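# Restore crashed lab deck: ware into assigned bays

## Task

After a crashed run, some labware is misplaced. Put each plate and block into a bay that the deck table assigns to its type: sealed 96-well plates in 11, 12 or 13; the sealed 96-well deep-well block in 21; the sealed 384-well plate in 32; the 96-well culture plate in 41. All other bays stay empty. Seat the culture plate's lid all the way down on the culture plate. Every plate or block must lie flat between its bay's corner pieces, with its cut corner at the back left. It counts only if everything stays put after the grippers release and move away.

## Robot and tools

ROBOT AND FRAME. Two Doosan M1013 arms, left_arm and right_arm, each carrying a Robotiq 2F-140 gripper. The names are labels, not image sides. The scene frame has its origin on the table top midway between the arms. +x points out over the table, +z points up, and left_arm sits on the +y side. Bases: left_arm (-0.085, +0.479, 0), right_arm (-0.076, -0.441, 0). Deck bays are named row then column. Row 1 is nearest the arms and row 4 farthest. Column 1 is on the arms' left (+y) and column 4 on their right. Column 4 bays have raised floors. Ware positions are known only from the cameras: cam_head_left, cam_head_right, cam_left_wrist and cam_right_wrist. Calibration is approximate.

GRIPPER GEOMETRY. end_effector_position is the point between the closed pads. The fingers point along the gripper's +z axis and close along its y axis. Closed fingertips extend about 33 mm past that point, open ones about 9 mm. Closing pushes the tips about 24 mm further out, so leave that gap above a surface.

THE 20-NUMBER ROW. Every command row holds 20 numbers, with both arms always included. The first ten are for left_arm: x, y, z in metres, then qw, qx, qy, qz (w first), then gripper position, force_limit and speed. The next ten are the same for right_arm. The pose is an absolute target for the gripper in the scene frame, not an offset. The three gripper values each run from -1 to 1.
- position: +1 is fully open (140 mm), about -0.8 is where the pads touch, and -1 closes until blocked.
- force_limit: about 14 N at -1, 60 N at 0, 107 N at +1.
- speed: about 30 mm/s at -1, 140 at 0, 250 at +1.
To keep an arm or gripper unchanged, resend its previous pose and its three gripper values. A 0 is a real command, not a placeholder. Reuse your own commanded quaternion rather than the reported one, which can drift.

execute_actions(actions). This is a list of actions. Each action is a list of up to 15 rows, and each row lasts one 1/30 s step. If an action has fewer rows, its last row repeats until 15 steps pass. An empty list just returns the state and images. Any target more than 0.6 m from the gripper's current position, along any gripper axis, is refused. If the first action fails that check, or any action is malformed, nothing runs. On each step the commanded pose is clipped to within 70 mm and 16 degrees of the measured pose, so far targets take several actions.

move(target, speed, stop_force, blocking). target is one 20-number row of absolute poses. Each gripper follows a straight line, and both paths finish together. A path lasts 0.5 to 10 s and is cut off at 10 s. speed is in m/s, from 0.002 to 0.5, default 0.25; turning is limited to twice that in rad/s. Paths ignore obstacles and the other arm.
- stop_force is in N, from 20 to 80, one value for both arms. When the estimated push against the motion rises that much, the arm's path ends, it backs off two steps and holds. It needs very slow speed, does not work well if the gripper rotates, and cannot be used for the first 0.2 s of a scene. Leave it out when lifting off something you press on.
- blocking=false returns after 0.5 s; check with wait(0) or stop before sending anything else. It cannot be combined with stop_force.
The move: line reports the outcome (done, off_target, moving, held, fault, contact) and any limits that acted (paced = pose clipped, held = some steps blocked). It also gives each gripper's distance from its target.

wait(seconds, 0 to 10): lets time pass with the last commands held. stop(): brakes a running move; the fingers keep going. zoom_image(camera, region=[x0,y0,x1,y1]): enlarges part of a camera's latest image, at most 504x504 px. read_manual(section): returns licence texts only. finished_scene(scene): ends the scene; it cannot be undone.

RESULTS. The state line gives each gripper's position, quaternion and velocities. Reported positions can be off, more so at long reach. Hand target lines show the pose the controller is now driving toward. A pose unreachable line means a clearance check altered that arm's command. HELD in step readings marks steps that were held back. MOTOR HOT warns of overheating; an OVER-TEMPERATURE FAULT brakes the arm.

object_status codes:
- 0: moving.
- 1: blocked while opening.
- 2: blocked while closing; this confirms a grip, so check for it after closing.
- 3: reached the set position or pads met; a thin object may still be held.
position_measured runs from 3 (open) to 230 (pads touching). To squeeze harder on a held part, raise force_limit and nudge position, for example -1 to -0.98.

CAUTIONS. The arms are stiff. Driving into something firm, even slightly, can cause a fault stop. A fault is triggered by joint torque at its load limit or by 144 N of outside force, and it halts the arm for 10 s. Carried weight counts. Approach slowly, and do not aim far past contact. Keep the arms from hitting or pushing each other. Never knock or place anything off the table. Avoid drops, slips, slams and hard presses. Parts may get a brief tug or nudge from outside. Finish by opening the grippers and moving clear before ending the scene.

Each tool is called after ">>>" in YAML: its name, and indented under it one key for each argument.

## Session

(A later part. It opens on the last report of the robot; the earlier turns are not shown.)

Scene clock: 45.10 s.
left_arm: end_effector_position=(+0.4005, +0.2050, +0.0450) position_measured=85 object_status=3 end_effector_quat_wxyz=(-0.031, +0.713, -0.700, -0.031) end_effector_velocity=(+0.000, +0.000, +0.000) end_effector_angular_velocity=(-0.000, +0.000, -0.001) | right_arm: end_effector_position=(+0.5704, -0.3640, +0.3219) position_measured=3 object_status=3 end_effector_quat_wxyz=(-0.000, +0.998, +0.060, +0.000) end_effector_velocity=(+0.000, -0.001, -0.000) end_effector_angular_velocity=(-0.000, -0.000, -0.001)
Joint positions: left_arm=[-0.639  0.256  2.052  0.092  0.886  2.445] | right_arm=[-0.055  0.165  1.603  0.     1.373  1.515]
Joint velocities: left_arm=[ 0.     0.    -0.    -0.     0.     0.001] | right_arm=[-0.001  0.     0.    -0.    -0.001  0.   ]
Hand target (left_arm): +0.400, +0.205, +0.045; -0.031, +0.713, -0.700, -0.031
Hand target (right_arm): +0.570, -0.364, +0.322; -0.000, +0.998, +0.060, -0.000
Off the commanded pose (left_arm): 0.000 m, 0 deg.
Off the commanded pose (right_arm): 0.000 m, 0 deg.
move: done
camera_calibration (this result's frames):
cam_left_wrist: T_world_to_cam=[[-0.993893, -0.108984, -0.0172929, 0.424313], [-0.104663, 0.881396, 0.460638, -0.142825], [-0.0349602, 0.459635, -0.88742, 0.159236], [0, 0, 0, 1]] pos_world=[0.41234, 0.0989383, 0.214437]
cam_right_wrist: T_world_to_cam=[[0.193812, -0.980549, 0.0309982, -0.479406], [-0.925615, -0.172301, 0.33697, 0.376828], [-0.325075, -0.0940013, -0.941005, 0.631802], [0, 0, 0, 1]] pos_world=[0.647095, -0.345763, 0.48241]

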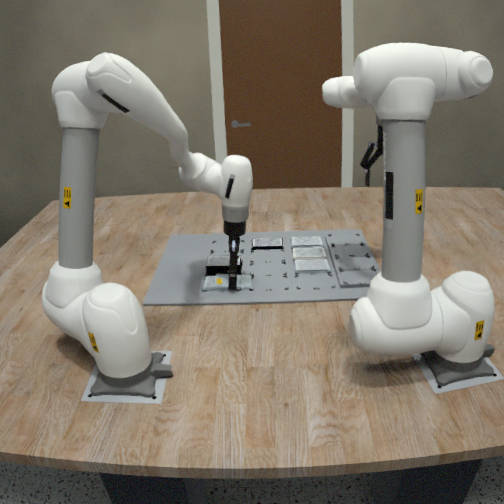

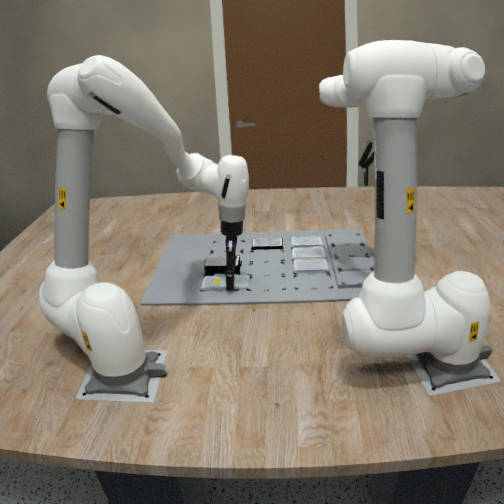

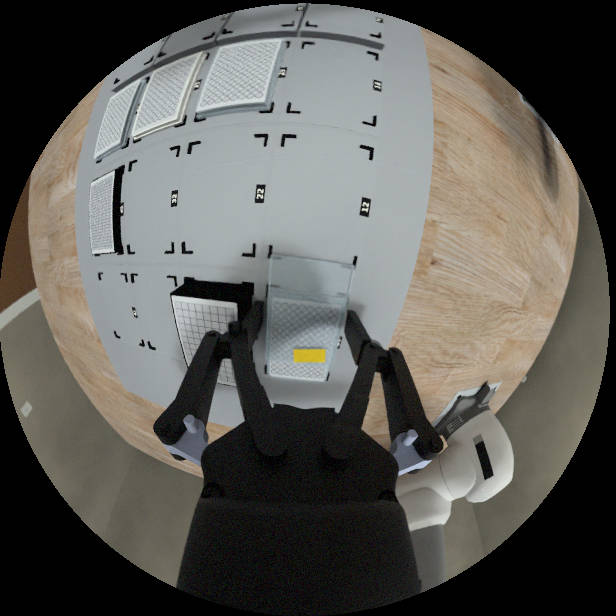

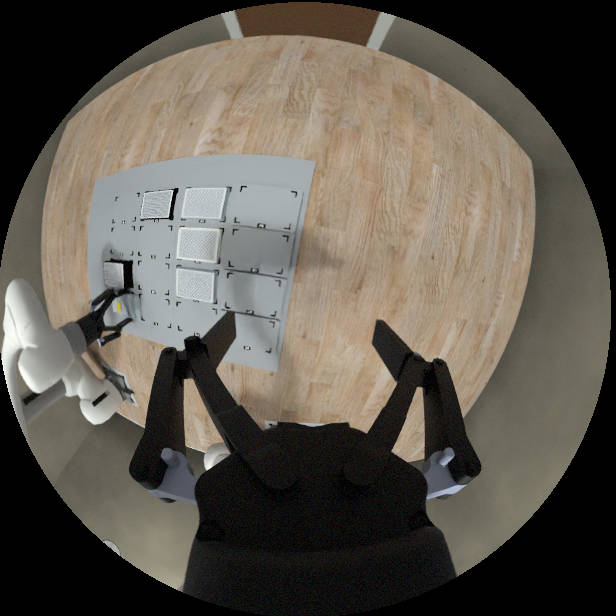

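>>> move:
  target: [0.4,0.205,0.048,-0.0311,0.7126,-0.7002,-0.0306,0.35,-0.5,-0.6,0.5704,-0.364,0.3219,0,0.998,0.06,0,1,0,0]
  speed: 0.01

>>> move:
  target: [0.4,0.205,0.048,-0.0311,0.7126,-0.7002,-0.0306,-1,-0.5,-0.6,0.5704,-0.364,0.3219,0,0.998,0.06,0,1,0,0]
  speed: 0.01

>>> move:
  target: [0.4,0.215,0.07,0,0.7133,-0.7009,0,-1,-0.5,-0.6,0.5704,-0.364,0.3219,0,0.998,0.06,0,1,0,0]
  speed: 0.03

>>> zoom_image:
  camera: "cam_head_left"
  region: [190, 235, 290, 305]

Scene clock: 46.20 s.
left_arm: end_effector_position=(+0.4000, +0.2050, +0.0480) position_measured=85 object_status=3 end_effector_quat_wxyz=(-0.031, +0.713, -0.700, -0.031) end_effector_velocity=(-0.000, +0.000, -0.000) end_effector_angular_velocity=(-0.001, +0.001, -0.000) | right_arm: end_effector_position=(+0.5704, -0.3640, +0.3219) position_measured=3 object_status=3 end_effector_quat_wxyz=(-0.000, +0.998, +0.060, +0.000) end_effector_velocity=(+0.000, +0.000, +0.000) end_effector_angular_velocity=(+0.001, -0.001, +0.000)
Joint positions: left_arm=[-0.64   0.252  2.051  0.091  0.892  2.446] | right_arm=[-0.055  0.165  1.603  0.     1.373  1.515]
Joint velocities: left_arm=[ 0.     0.     0.001 -0.001 -0.001  0.001] | right_arm=[ 0.    -0.     0.     0.001 -0.001 -0.   ]
Hand target (left_arm): +0.400, +0.205, +0.048; -0.031, +0.713, -0.700, -0.031
Hand target (right_arm): +0.570, -0.364, +0.322; -0.000, +0.998, +0.060, -0.000
Off the commanded pose (left_arm): 0.000 m, 0 deg.
Off the commanded pose (right_arm): 0.000 m, 0 deg.
move: done
camera_calibration (this result's frames):
cam_left_wrist: T_world_to_cam=[[-0.993894, -0.108976, -0.0172906, 0.423888], [-0.104655, 0.881403, 0.460626, -0.144264], [-0.034957, 0.459623, -0.887426, 0.161894], [0, 0, 0, 1]] pos_world=[0.411861, 0.0989378, 0.21745]
cam_right_wrist: T_world_to_cam=[[0.193812, -0.980549, 0.0309981, -0.479406], [-0.925615, -0.172301, 0.33697, 0.376828], [-0.325075, -0.0940011, -0.941005, 0.631802], [0, 0, 0, 1]] pos_world=[0.647095, -0.345763, 0.48241]

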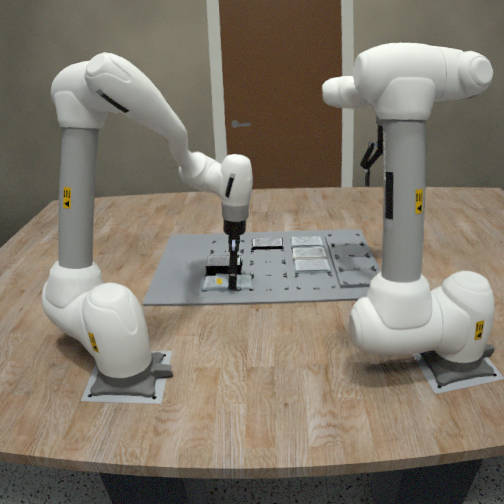

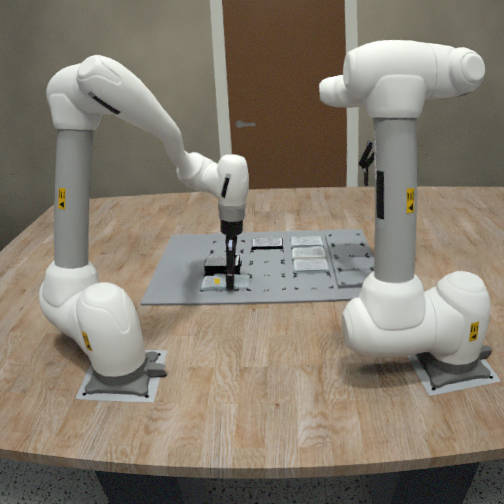

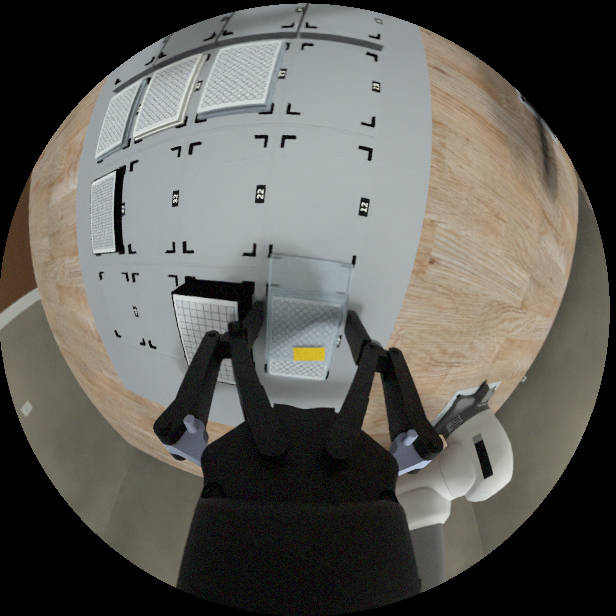

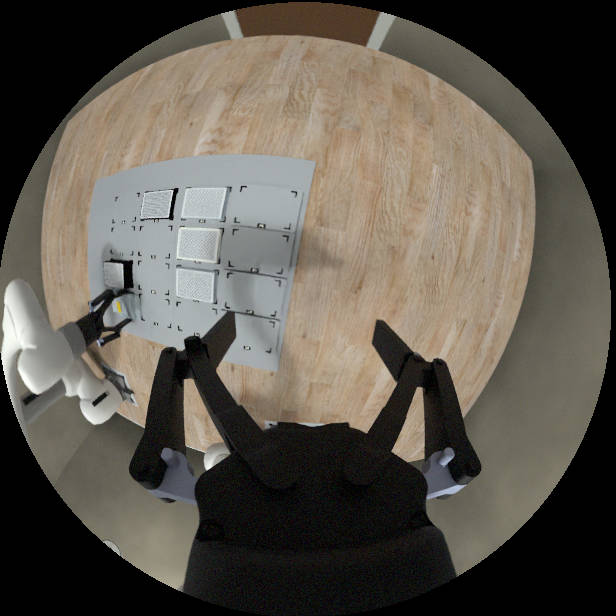

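Scene clock: 46.90 s.
left_arm: end_effector_position=(+0.4000, +0.2050, +0.0481) position_measured=103 object_status=2 end_effector_quat_wxyz=(-0.031, +0.713, -0.700, -0.031) end_effector_velocity=(+0.000, +0.001, -0.000) end_effector_angular_velocity=(+0.002, -0.000, +0.000) | right_arm: end_effector_position=(+0.5704, -0.3640, +0.3219) position_measured=3 object_status=3 end_effector_quat_wxyz=(-0.000, +0.998, +0.060, +0.000) end_effector_velocity=(-0.000, -0.000, +0.000) end_effector_angular_velocity=(-0.000, +0.001, -0.001)
Joint positions: left_arm=[-0.64   0.252  2.051  0.091  0.892  2.446] | right_arm=[-0.055  0.165  1.603  0.     1.373  1.515]
Joint velocities: left_arm=[ 0.     0.     0.     0.002  0.    -0.001] | right_arm=[-0.    -0.     0.    -0.     0.001  0.   ]
Hand target (left_arm): +0.400, +0.205, +0.048; -0.031, +0.713, -0.700, -0.031
Hand target (right_arm): +0.570, -0.364, +0.322; -0.000, +0.998, +0.060, -0.000
Off the commanded pose (left_arm): 0.000 m, 0 deg.
Off the commanded pose (right_arm): 0.000 m, 0 deg.
move: done
camera_calibration (this result's frames):
cam_left_wrist: T_world_to_cam=[[-0.993896, -0.10895, -0.0173243, 0.423888], [-0.104649, 0.881417, 0.4606, -0.144277], [-0.0349125, 0.459602, -0.887439, 0.161942], [0, 0, 0, 1]] pos_world=[0.411856, 0.0989216, 0.217511]
cam_right_wrist: T_world_to_cam=[[0.193812, -0.980549, 0.0309982, -0.479406], [-0.925615, -0.172301, 0.33697, 0.376828], [-0.325075, -0.0940013, -0.941005, 0.631802], [0, 0, 0, 1]] pos_world=[0.647095, -0.345763, 0.48241]

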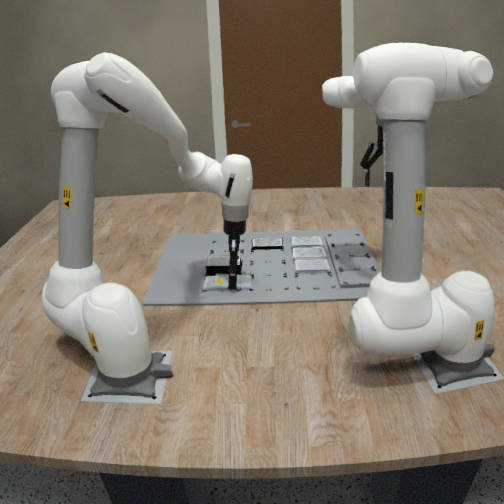

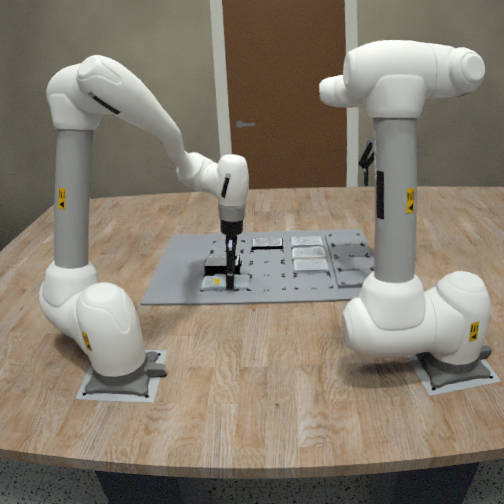

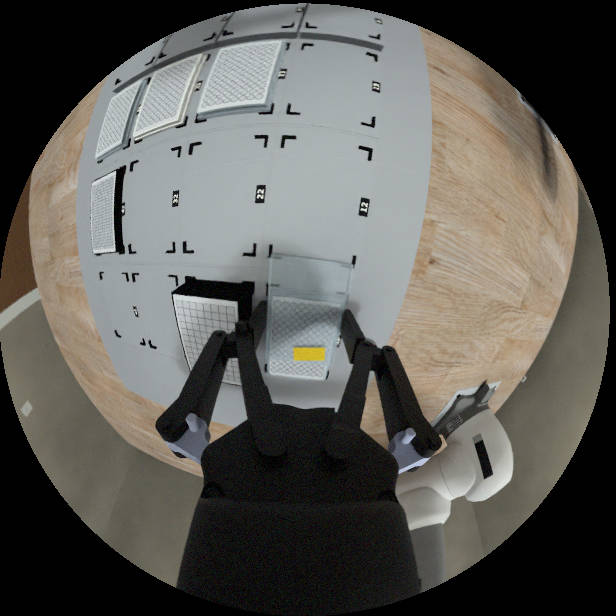

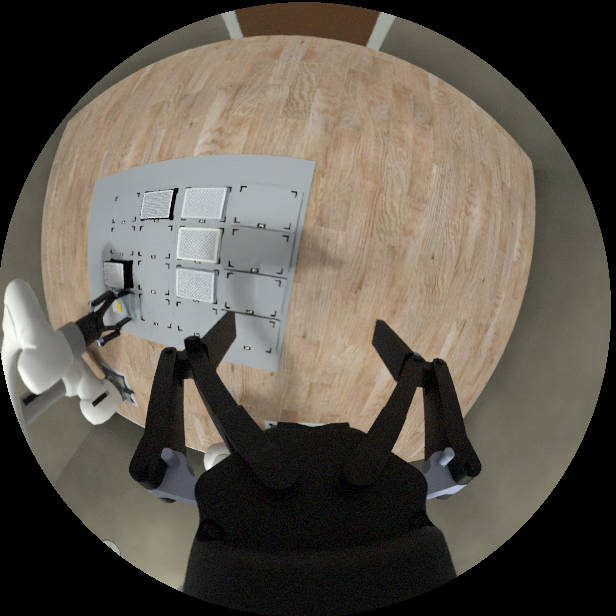

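Scene clock: 48.57 s.
left_arm: end_effector_position=(+0.4001, +0.2150, +0.0701) position_measured=103 object_status=2 end_effector_quat_wxyz=(+0.000, +0.713, -0.701, -0.000) end_effector_velocity=(+0.000, -0.000, +0.001) end_effector_angular_velocity=(-0.000, -0.001, -0.001) | right_arm: end_effector_position=(+0.5704, -0.3640, +0.3219) position_measured=3 object_status=3 end_effector_quat_wxyz=(-0.000, +0.998, +0.060, +0.000) end_effector_velocity=(-0.000, +0.000, +0.000) end_effector_angular_velocity=(-0.000, -0.000, +0.001)
Joint positions: left_arm=[-0.582  0.197  2.069 -0.     0.876  2.563] | right_arm=[-0.055  0.165  1.603  0.     1.373  1.515]
Joint velocities: left_arm=[-0.    -0.001 -0.001  0.     0.     0.001] | right_arm=[ 0. -0.  0. -0.  0. -0.]
Hand target (left_arm): +0.400, +0.215, +0.070; +0.000, +0.713, -0.701, -0.000
Hand target (right_arm): +0.570, -0.364, +0.322; -0.000, +0.998, +0.060, -0.000
Off the commanded pose (left_arm): 0.000 m, 0 deg.
Off the commanded pose (right_arm): 0.000 m, 0 deg.
move: done
camera_calibration (this result's frames):
cam_left_wrist: T_world_to_cam=[[-0.993896, -0.110049, -0.00774425, 0.424988], [-0.104646, 0.918225, 0.381985, -0.165649], [-0.034926, 0.380464, -0.924136, 0.196468], [0, 0, 0, 1]] pos_world=[0.411921, 0.124123, 0.24813]
cam_right_wrist: T_world_to_cam=[[0.193812, -0.980549, 0.0309982, -0.479406], [-0.925615, -0.172301, 0.33697, 0.376828], [-0.325075, -0.0940012, -0.941005, 0.631802], [0, 0, 0, 1]] pos_world=[0.647095, -0.345763, 0.48241]

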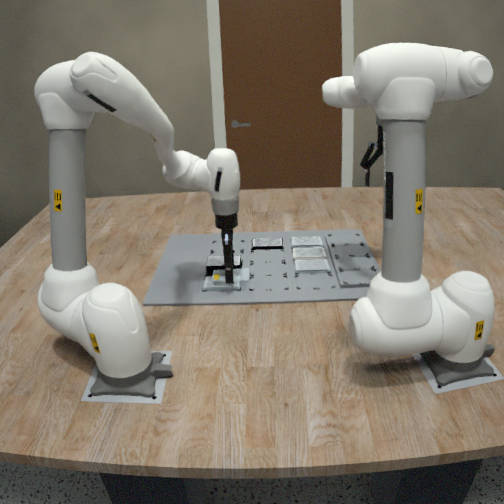

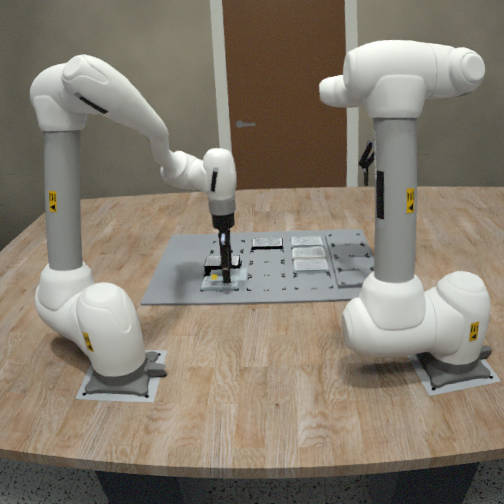

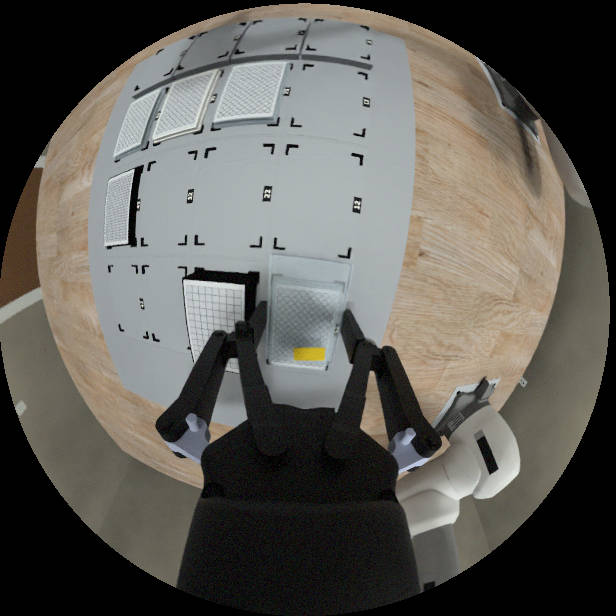

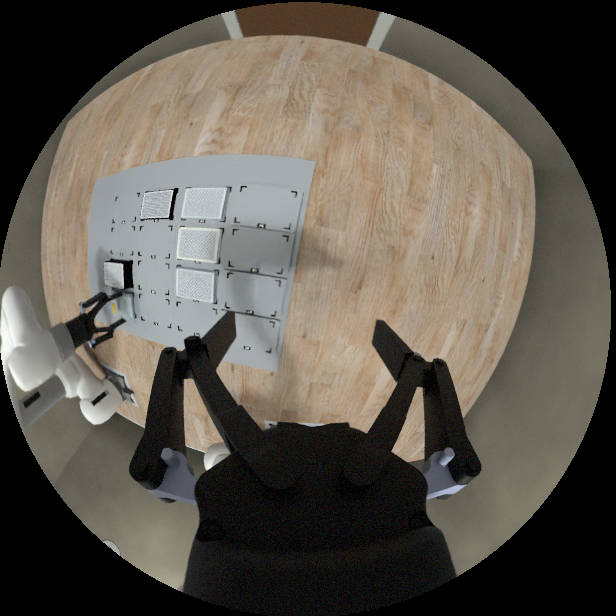

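Region (190, 235, 290, 305) of cam_head_left's 504x504 image, scaled by 5.040, with more detail than that image has; it fills the top 353 rows of this view, and the rest is white.

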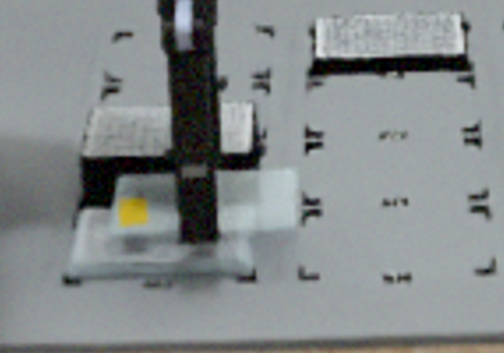

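>>> move:
  target: [0.4,0.247,0.058,-0.0156,0.7131,-0.7007,-0.0153,-1,-0.5,-0.6,0.5704,-0.364,0.3219,0,0.998,0.06,0,1,0,0]
  speed: 0.04

>>> zoom_image:
  camera: "cam_head_left"
  region: [190, 235, 290, 305]

>>> zoom_image:
  camera: "cam_left_wrist"
  region: [220, 210, 400, 390]

Scene clock: 50.03 s.
left_arm: end_effector_position=(+0.4000, +0.2470, +0.0580) position_measured=103 object_status=2 end_effector_quat_wxyz=(-0.016, +0.713, -0.701, -0.015) end_effector_velocity=(+0.001, +0.001, +0.000) end_effector_angular_velocity=(+0.001, -0.002, +0.000) | right_arm: end_effector_position=(+0.5704, -0.3640, +0.3219) position_measured=3 object_status=3 end_effector_quat_wxyz=(-0.000, +0.998, +0.060, +0.000) end_effector_velocity=(+0.000, -0.001, +0.000) end_effector_angular_velocity=(-0.000, -0.001, +0.000)
Joint positions: left_arm=[-0.555  0.2    2.093  0.049  0.87   2.558] | right_arm=[-0.055  0.165  1.603  0.     1.373  1.515]
Joint velocities: left_arm=[ 0.    -0.     0.     0.003 -0.001 -0.002] | right_arm=[-0.001 -0.     0.    -0.    -0.    -0.001]
Hand target (left_arm): +0.400, +0.247, +0.058; -0.016, +0.713, -0.701, -0.015
Hand target (right_arm): +0.570, -0.364, +0.322; -0.000, +0.998, +0.060, -0.000
Off the commanded pose (left_arm): 0.000 m, 0 deg.
Off the commanded pose (right_arm): 0.000 m, 0 deg.
move: done
camera_calibration (this result's frames):
cam_left_wrist: T_world_to_cam=[[-0.993893, -0.109611, -0.012702, 0.42856], [-0.104717, 0.90065, 0.421738, -0.188368], [-0.034787, 0.420493, -0.906629, 0.162183], [0, 0, 0, 1]] pos_world=[0.411859, 0.148431, 0.231925]
cam_right_wrist: T_world_to_cam=[[0.193812, -0.980549, 0.0309981, -0.479406], [-0.925615, -0.172301, 0.33697, 0.376828], [-0.325075, -0.0940011, -0.941005, 0.631802], [0, 0, 0, 1]] pos_world=[0.647095, -0.345763, 0.48241]

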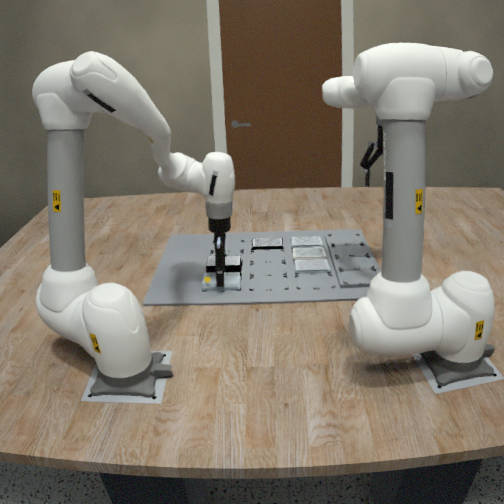

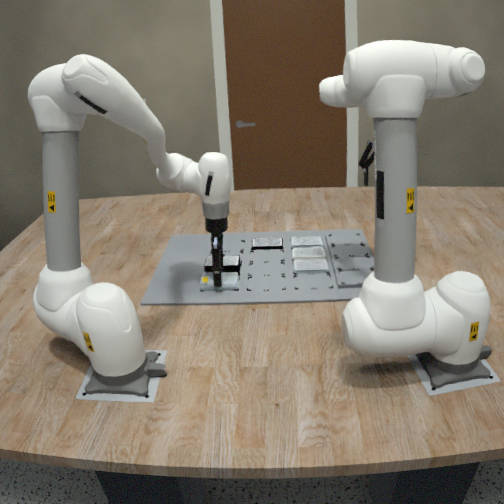

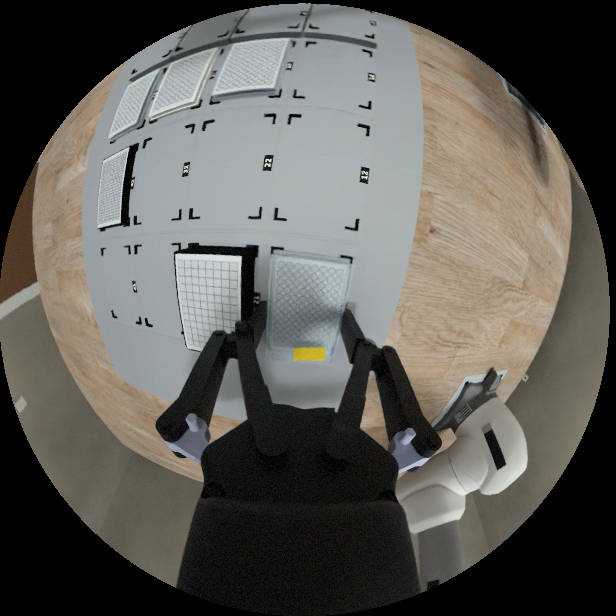

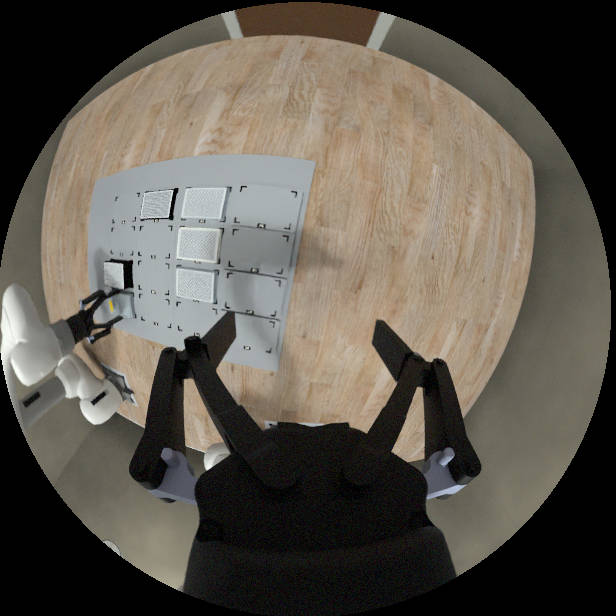

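Region (190, 235, 290, 305) of cam_head_left's 504x504 image, scaled by 5.040, with more detail than that image has; it fills the top 353 rows of this view, and the rest is white.

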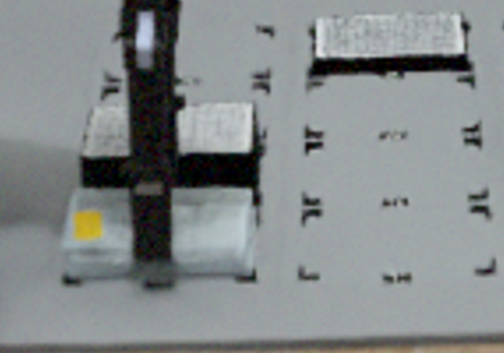

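Region (220, 210, 400, 390) of cam_left_wrist's 616x616 image, scaled by 2.800, with more detail than that image has.

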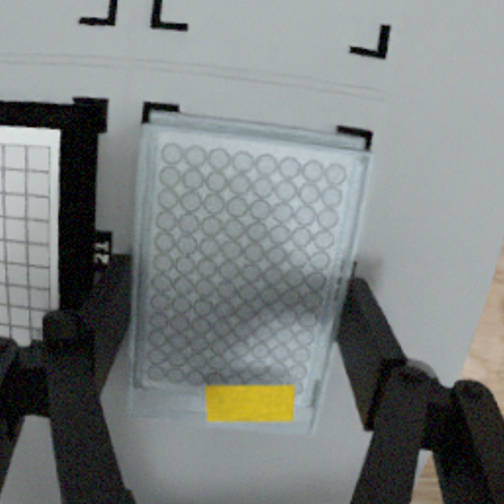

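>>> move:
  target: [0.400,0.242,0.058,-0.0156,0.7131,-0.7007,-0.0153,-1,-0.5,-0.6,0.5704,-0.364,0.3219,0,0.998,0.06,0,1,0,0]
  speed: 0.01

>>> zoom_image:
  camera: "cam_left_wrist"
  region: [120,150,500,450]

>>> zoom_image:
  camera: "cam_head_left"
  region: [170,225,310,315]

Scene clock: 53.90 s.
left_arm: end_effector_position=(+0.4000, +0.2420, +0.0580) position_measured=103 object_status=2 end_effector_quat_wxyz=(-0.016, +0.713, -0.701, -0.015) end_effector_velocity=(-0.000, +0.000, -0.001) end_effector_angular_velocity=(+0.001, +0.002, -0.000) | right_arm: end_effector_position=(+0.5704, -0.3640, +0.3219) position_measured=3 object_status=3 end_effector_quat_wxyz=(-0.000, +0.998, +0.060, +0.000) end_effector_velocity=(-0.000, +0.000, -0.000) end_effector_angular_velocity=(+0.000, +0.001, +0.000)
Joint positions: left_arm=[-0.563  0.204  2.089  0.049  0.872  2.55 ] | right_arm=[-0.055  0.165  1.603  0.     1.373  1.515]
Joint velocities: left_arm=[-0.     0.001  0.    -0.001  0.001  0.001] | right_arm=[ 0.     0.    -0.     0.001  0.001  0.   ]
Hand target (left_arm): +0.400, +0.242, +0.058; -0.016, +0.713, -0.701, -0.015
Hand target (right_arm): +0.570, -0.364, +0.322; -0.000, +0.998, +0.060, -0.000
Off the commanded pose (left_arm): 0.000 m, 0 deg.
Off the commanded pose (right_arm): 0.000 m, 0 deg.
move: done
camera_calibration (this result's frames):
cam_left_wrist: T_world_to_cam=[[-0.993897, -0.109587, -0.0126357, 0.427952], [-0.104666, 0.900635, 0.421783, -0.183876], [-0.0348418, 0.420531, -0.906609, 0.164293], [0, 0, 0, 1]] pos_world=[0.411819, 0.143413, 0.231912]
cam_right_wrist: T_world_to_cam=[[0.193812, -0.980549, 0.0309981, -0.479406], [-0.925615, -0.172301, 0.33697, 0.376828], [-0.325075, -0.0940011, -0.941005, 0.631802], [0, 0, 0, 1]] pos_world=[0.647095, -0.345763, 0.48241]

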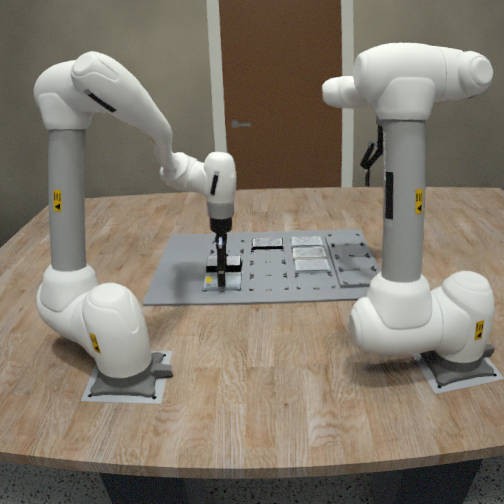

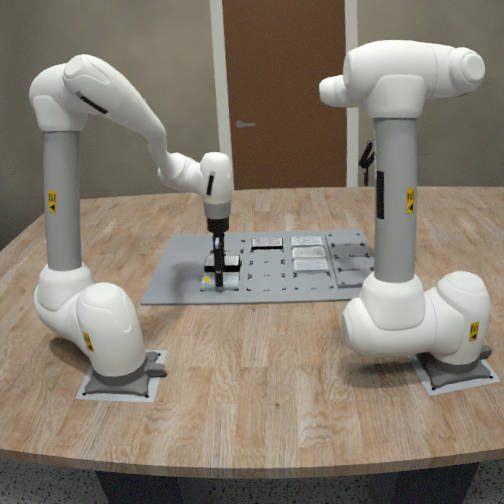

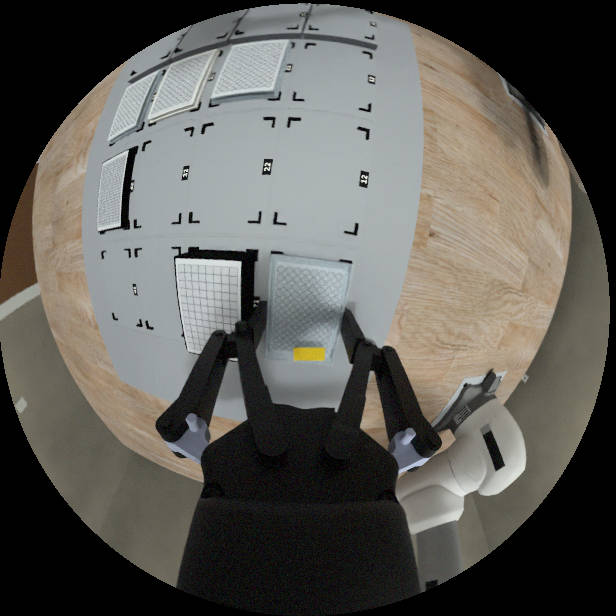

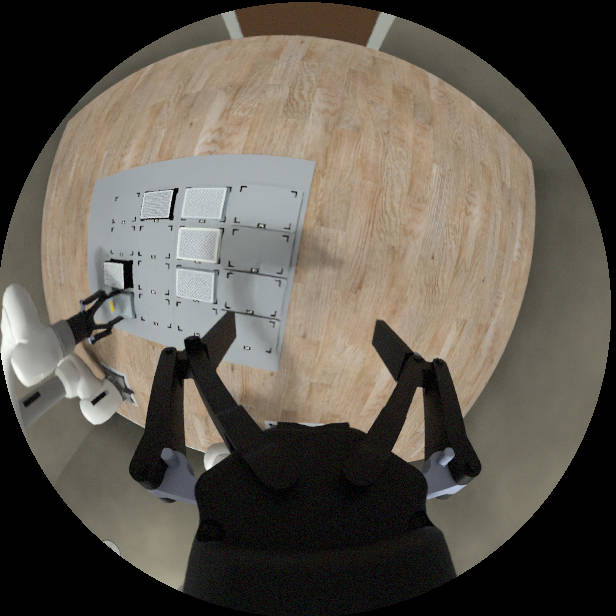

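Region (120, 150, 500, 450) of cam_left_wrist's 616x616 image, scaled by 1.326, with more detail than that image has; it fills the top 398 rows of this view, and the rest is white.

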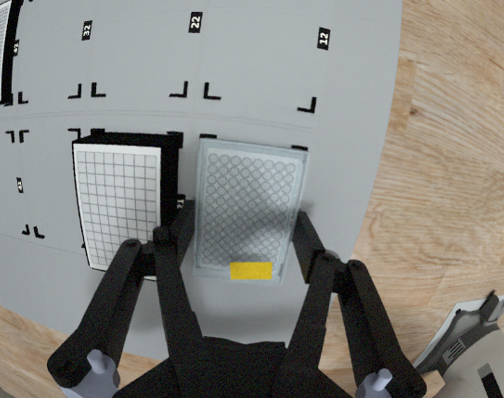

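Region (170, 225, 310, 315) of cam_head_left's 504x504 image, scaled by 3.600, with more detail than that image has; it fills the top 324 rows of this view, and the rest is white.

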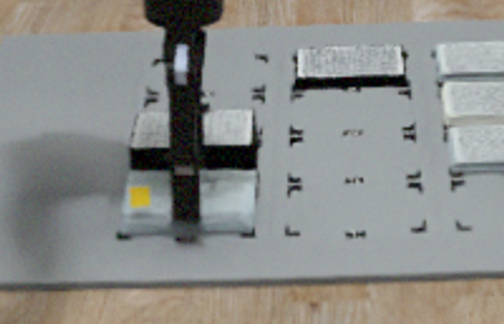

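>>> move:
  target: [0.400,0.242,0.045,-0.0156,0.7131,-0.7007,-0.0153,-1,-0.5,-0.6,0.5704,-0.364,0.3219,0,0.998,0.06,0,1,0,0]
  speed: 0.005
  stop_force: 20

>>> zoom_image:
  camera: "cam_left_wrist"
  region: [220,210,400,390]

>>> zoom_image:
  camera: "cam_head_left"
  region: [190,245,270,305]

Scene clock: 56.33 s.
left_arm: end_effector_position=(+0.4000, +0.2420, +0.0491) position_measured=103 object_status=2 end_effector_quat_wxyz=(-0.016, +0.713, -0.701, -0.015) end_effector_velocity=(+0.001, -0.000, +0.001) end_effector_angular_velocity=(+0.000, -0.000, -0.000) | right_arm: end_effector_position=(+0.5704, -0.3640, +0.3219) position_measured=3 object_status=3 end_effector_quat_wxyz=(-0.000, +0.998, +0.060, +0.000) end_effector_velocity=(-0.000, +0.000, +0.000) end_effector_angular_velocity=(-0.000, +0.001, +0.000)
Joint positions: left_arm=[-0.563  0.215  2.096  0.05   0.854  2.549] | right_arm=[-0.055  0.165  1.603  0.     1.373  1.515]
Joint velocities: left_arm=[-0.    -0.    -0.002  0.     0.002 -0.   ] | right_arm=[ 0.001 -0.    -0.    -0.     0.001  0.   ]
Hand target (left_arm): +0.400, +0.242, +0.049; -0.016, +0.713, -0.701, -0.015
Hand target (right_arm): +0.570, -0.364, +0.322; -0.000, +0.998, +0.060, -0.000
Off the commanded pose (left_arm): 0.004 m, 0 deg.
Off the commanded pose (right_arm): 0.000 m, 0 deg.
move: contact (left_arm)
camera_calibration (this result's frames):
cam_left_wrist: T_world_to_cam=[[-0.993894, -0.109614, -0.0126043, 0.427835], [-0.104675, 0.900608, 0.42184, -0.180126], [-0.0348881, 0.420584, -0.906583, 0.156215], [0, 0, 0, 1]] pos_world=[0.411818, 0.143418, 0.222999]
cam_right_wrist: T_world_to_cam=[[0.193812, -0.980549, 0.0309981, -0.479406], [-0.925615, -0.172301, 0.33697, 0.376828], [-0.325075, -0.0940012, -0.941005, 0.631802], [0, 0, 0, 1]] pos_world=[0.647095, -0.345763, 0.48241]

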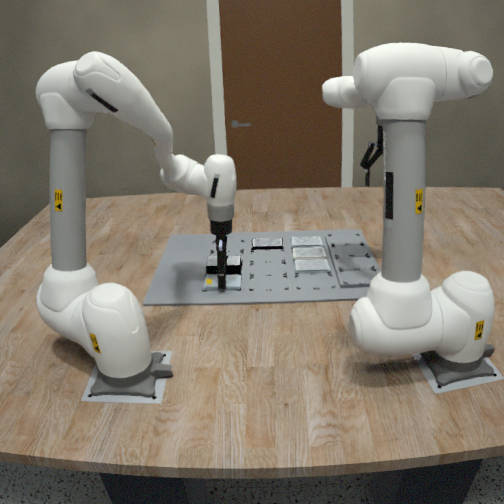

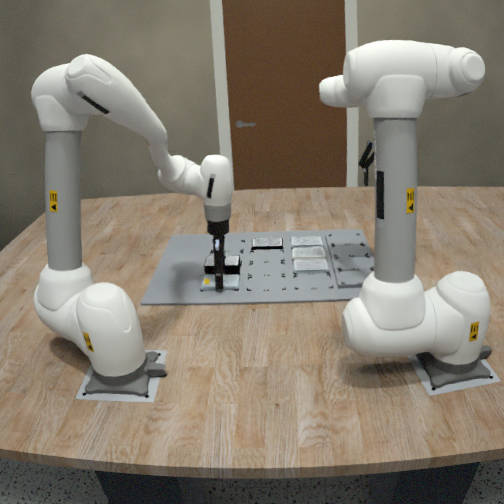

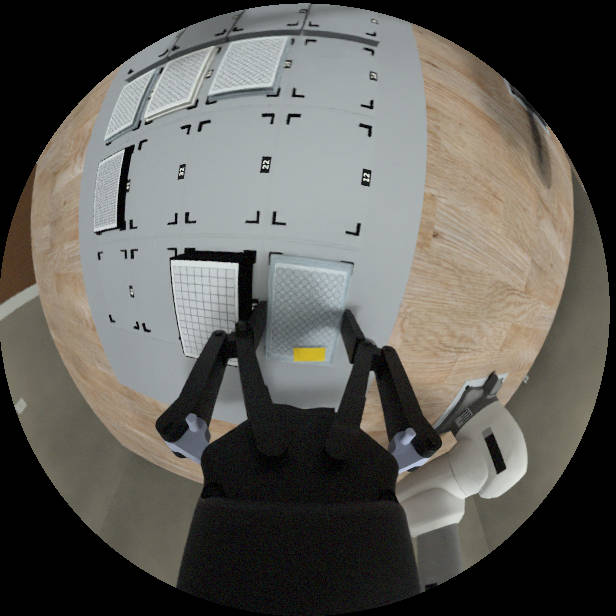

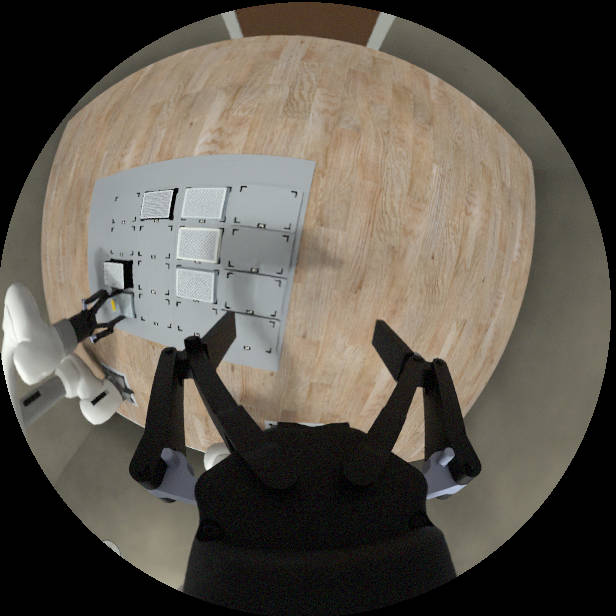

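Region (220, 210, 400, 390) of cam_left_wrist's 616x616 image, scaled by 2.800, with more detail than that image has.

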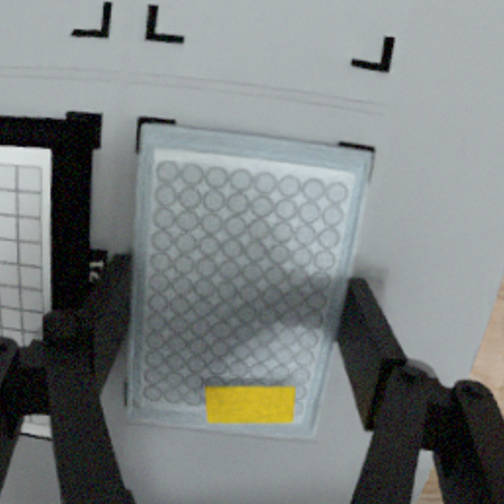

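Region (190, 245, 270, 305) of cam_head_left's 504x504 image, scaled by 6.300, with more detail than that image has; it fills the top 378 rows of this view, and the rest is white.

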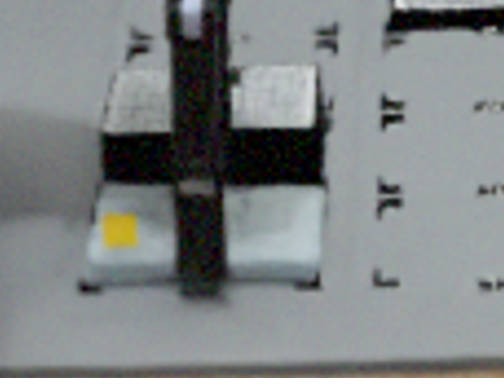

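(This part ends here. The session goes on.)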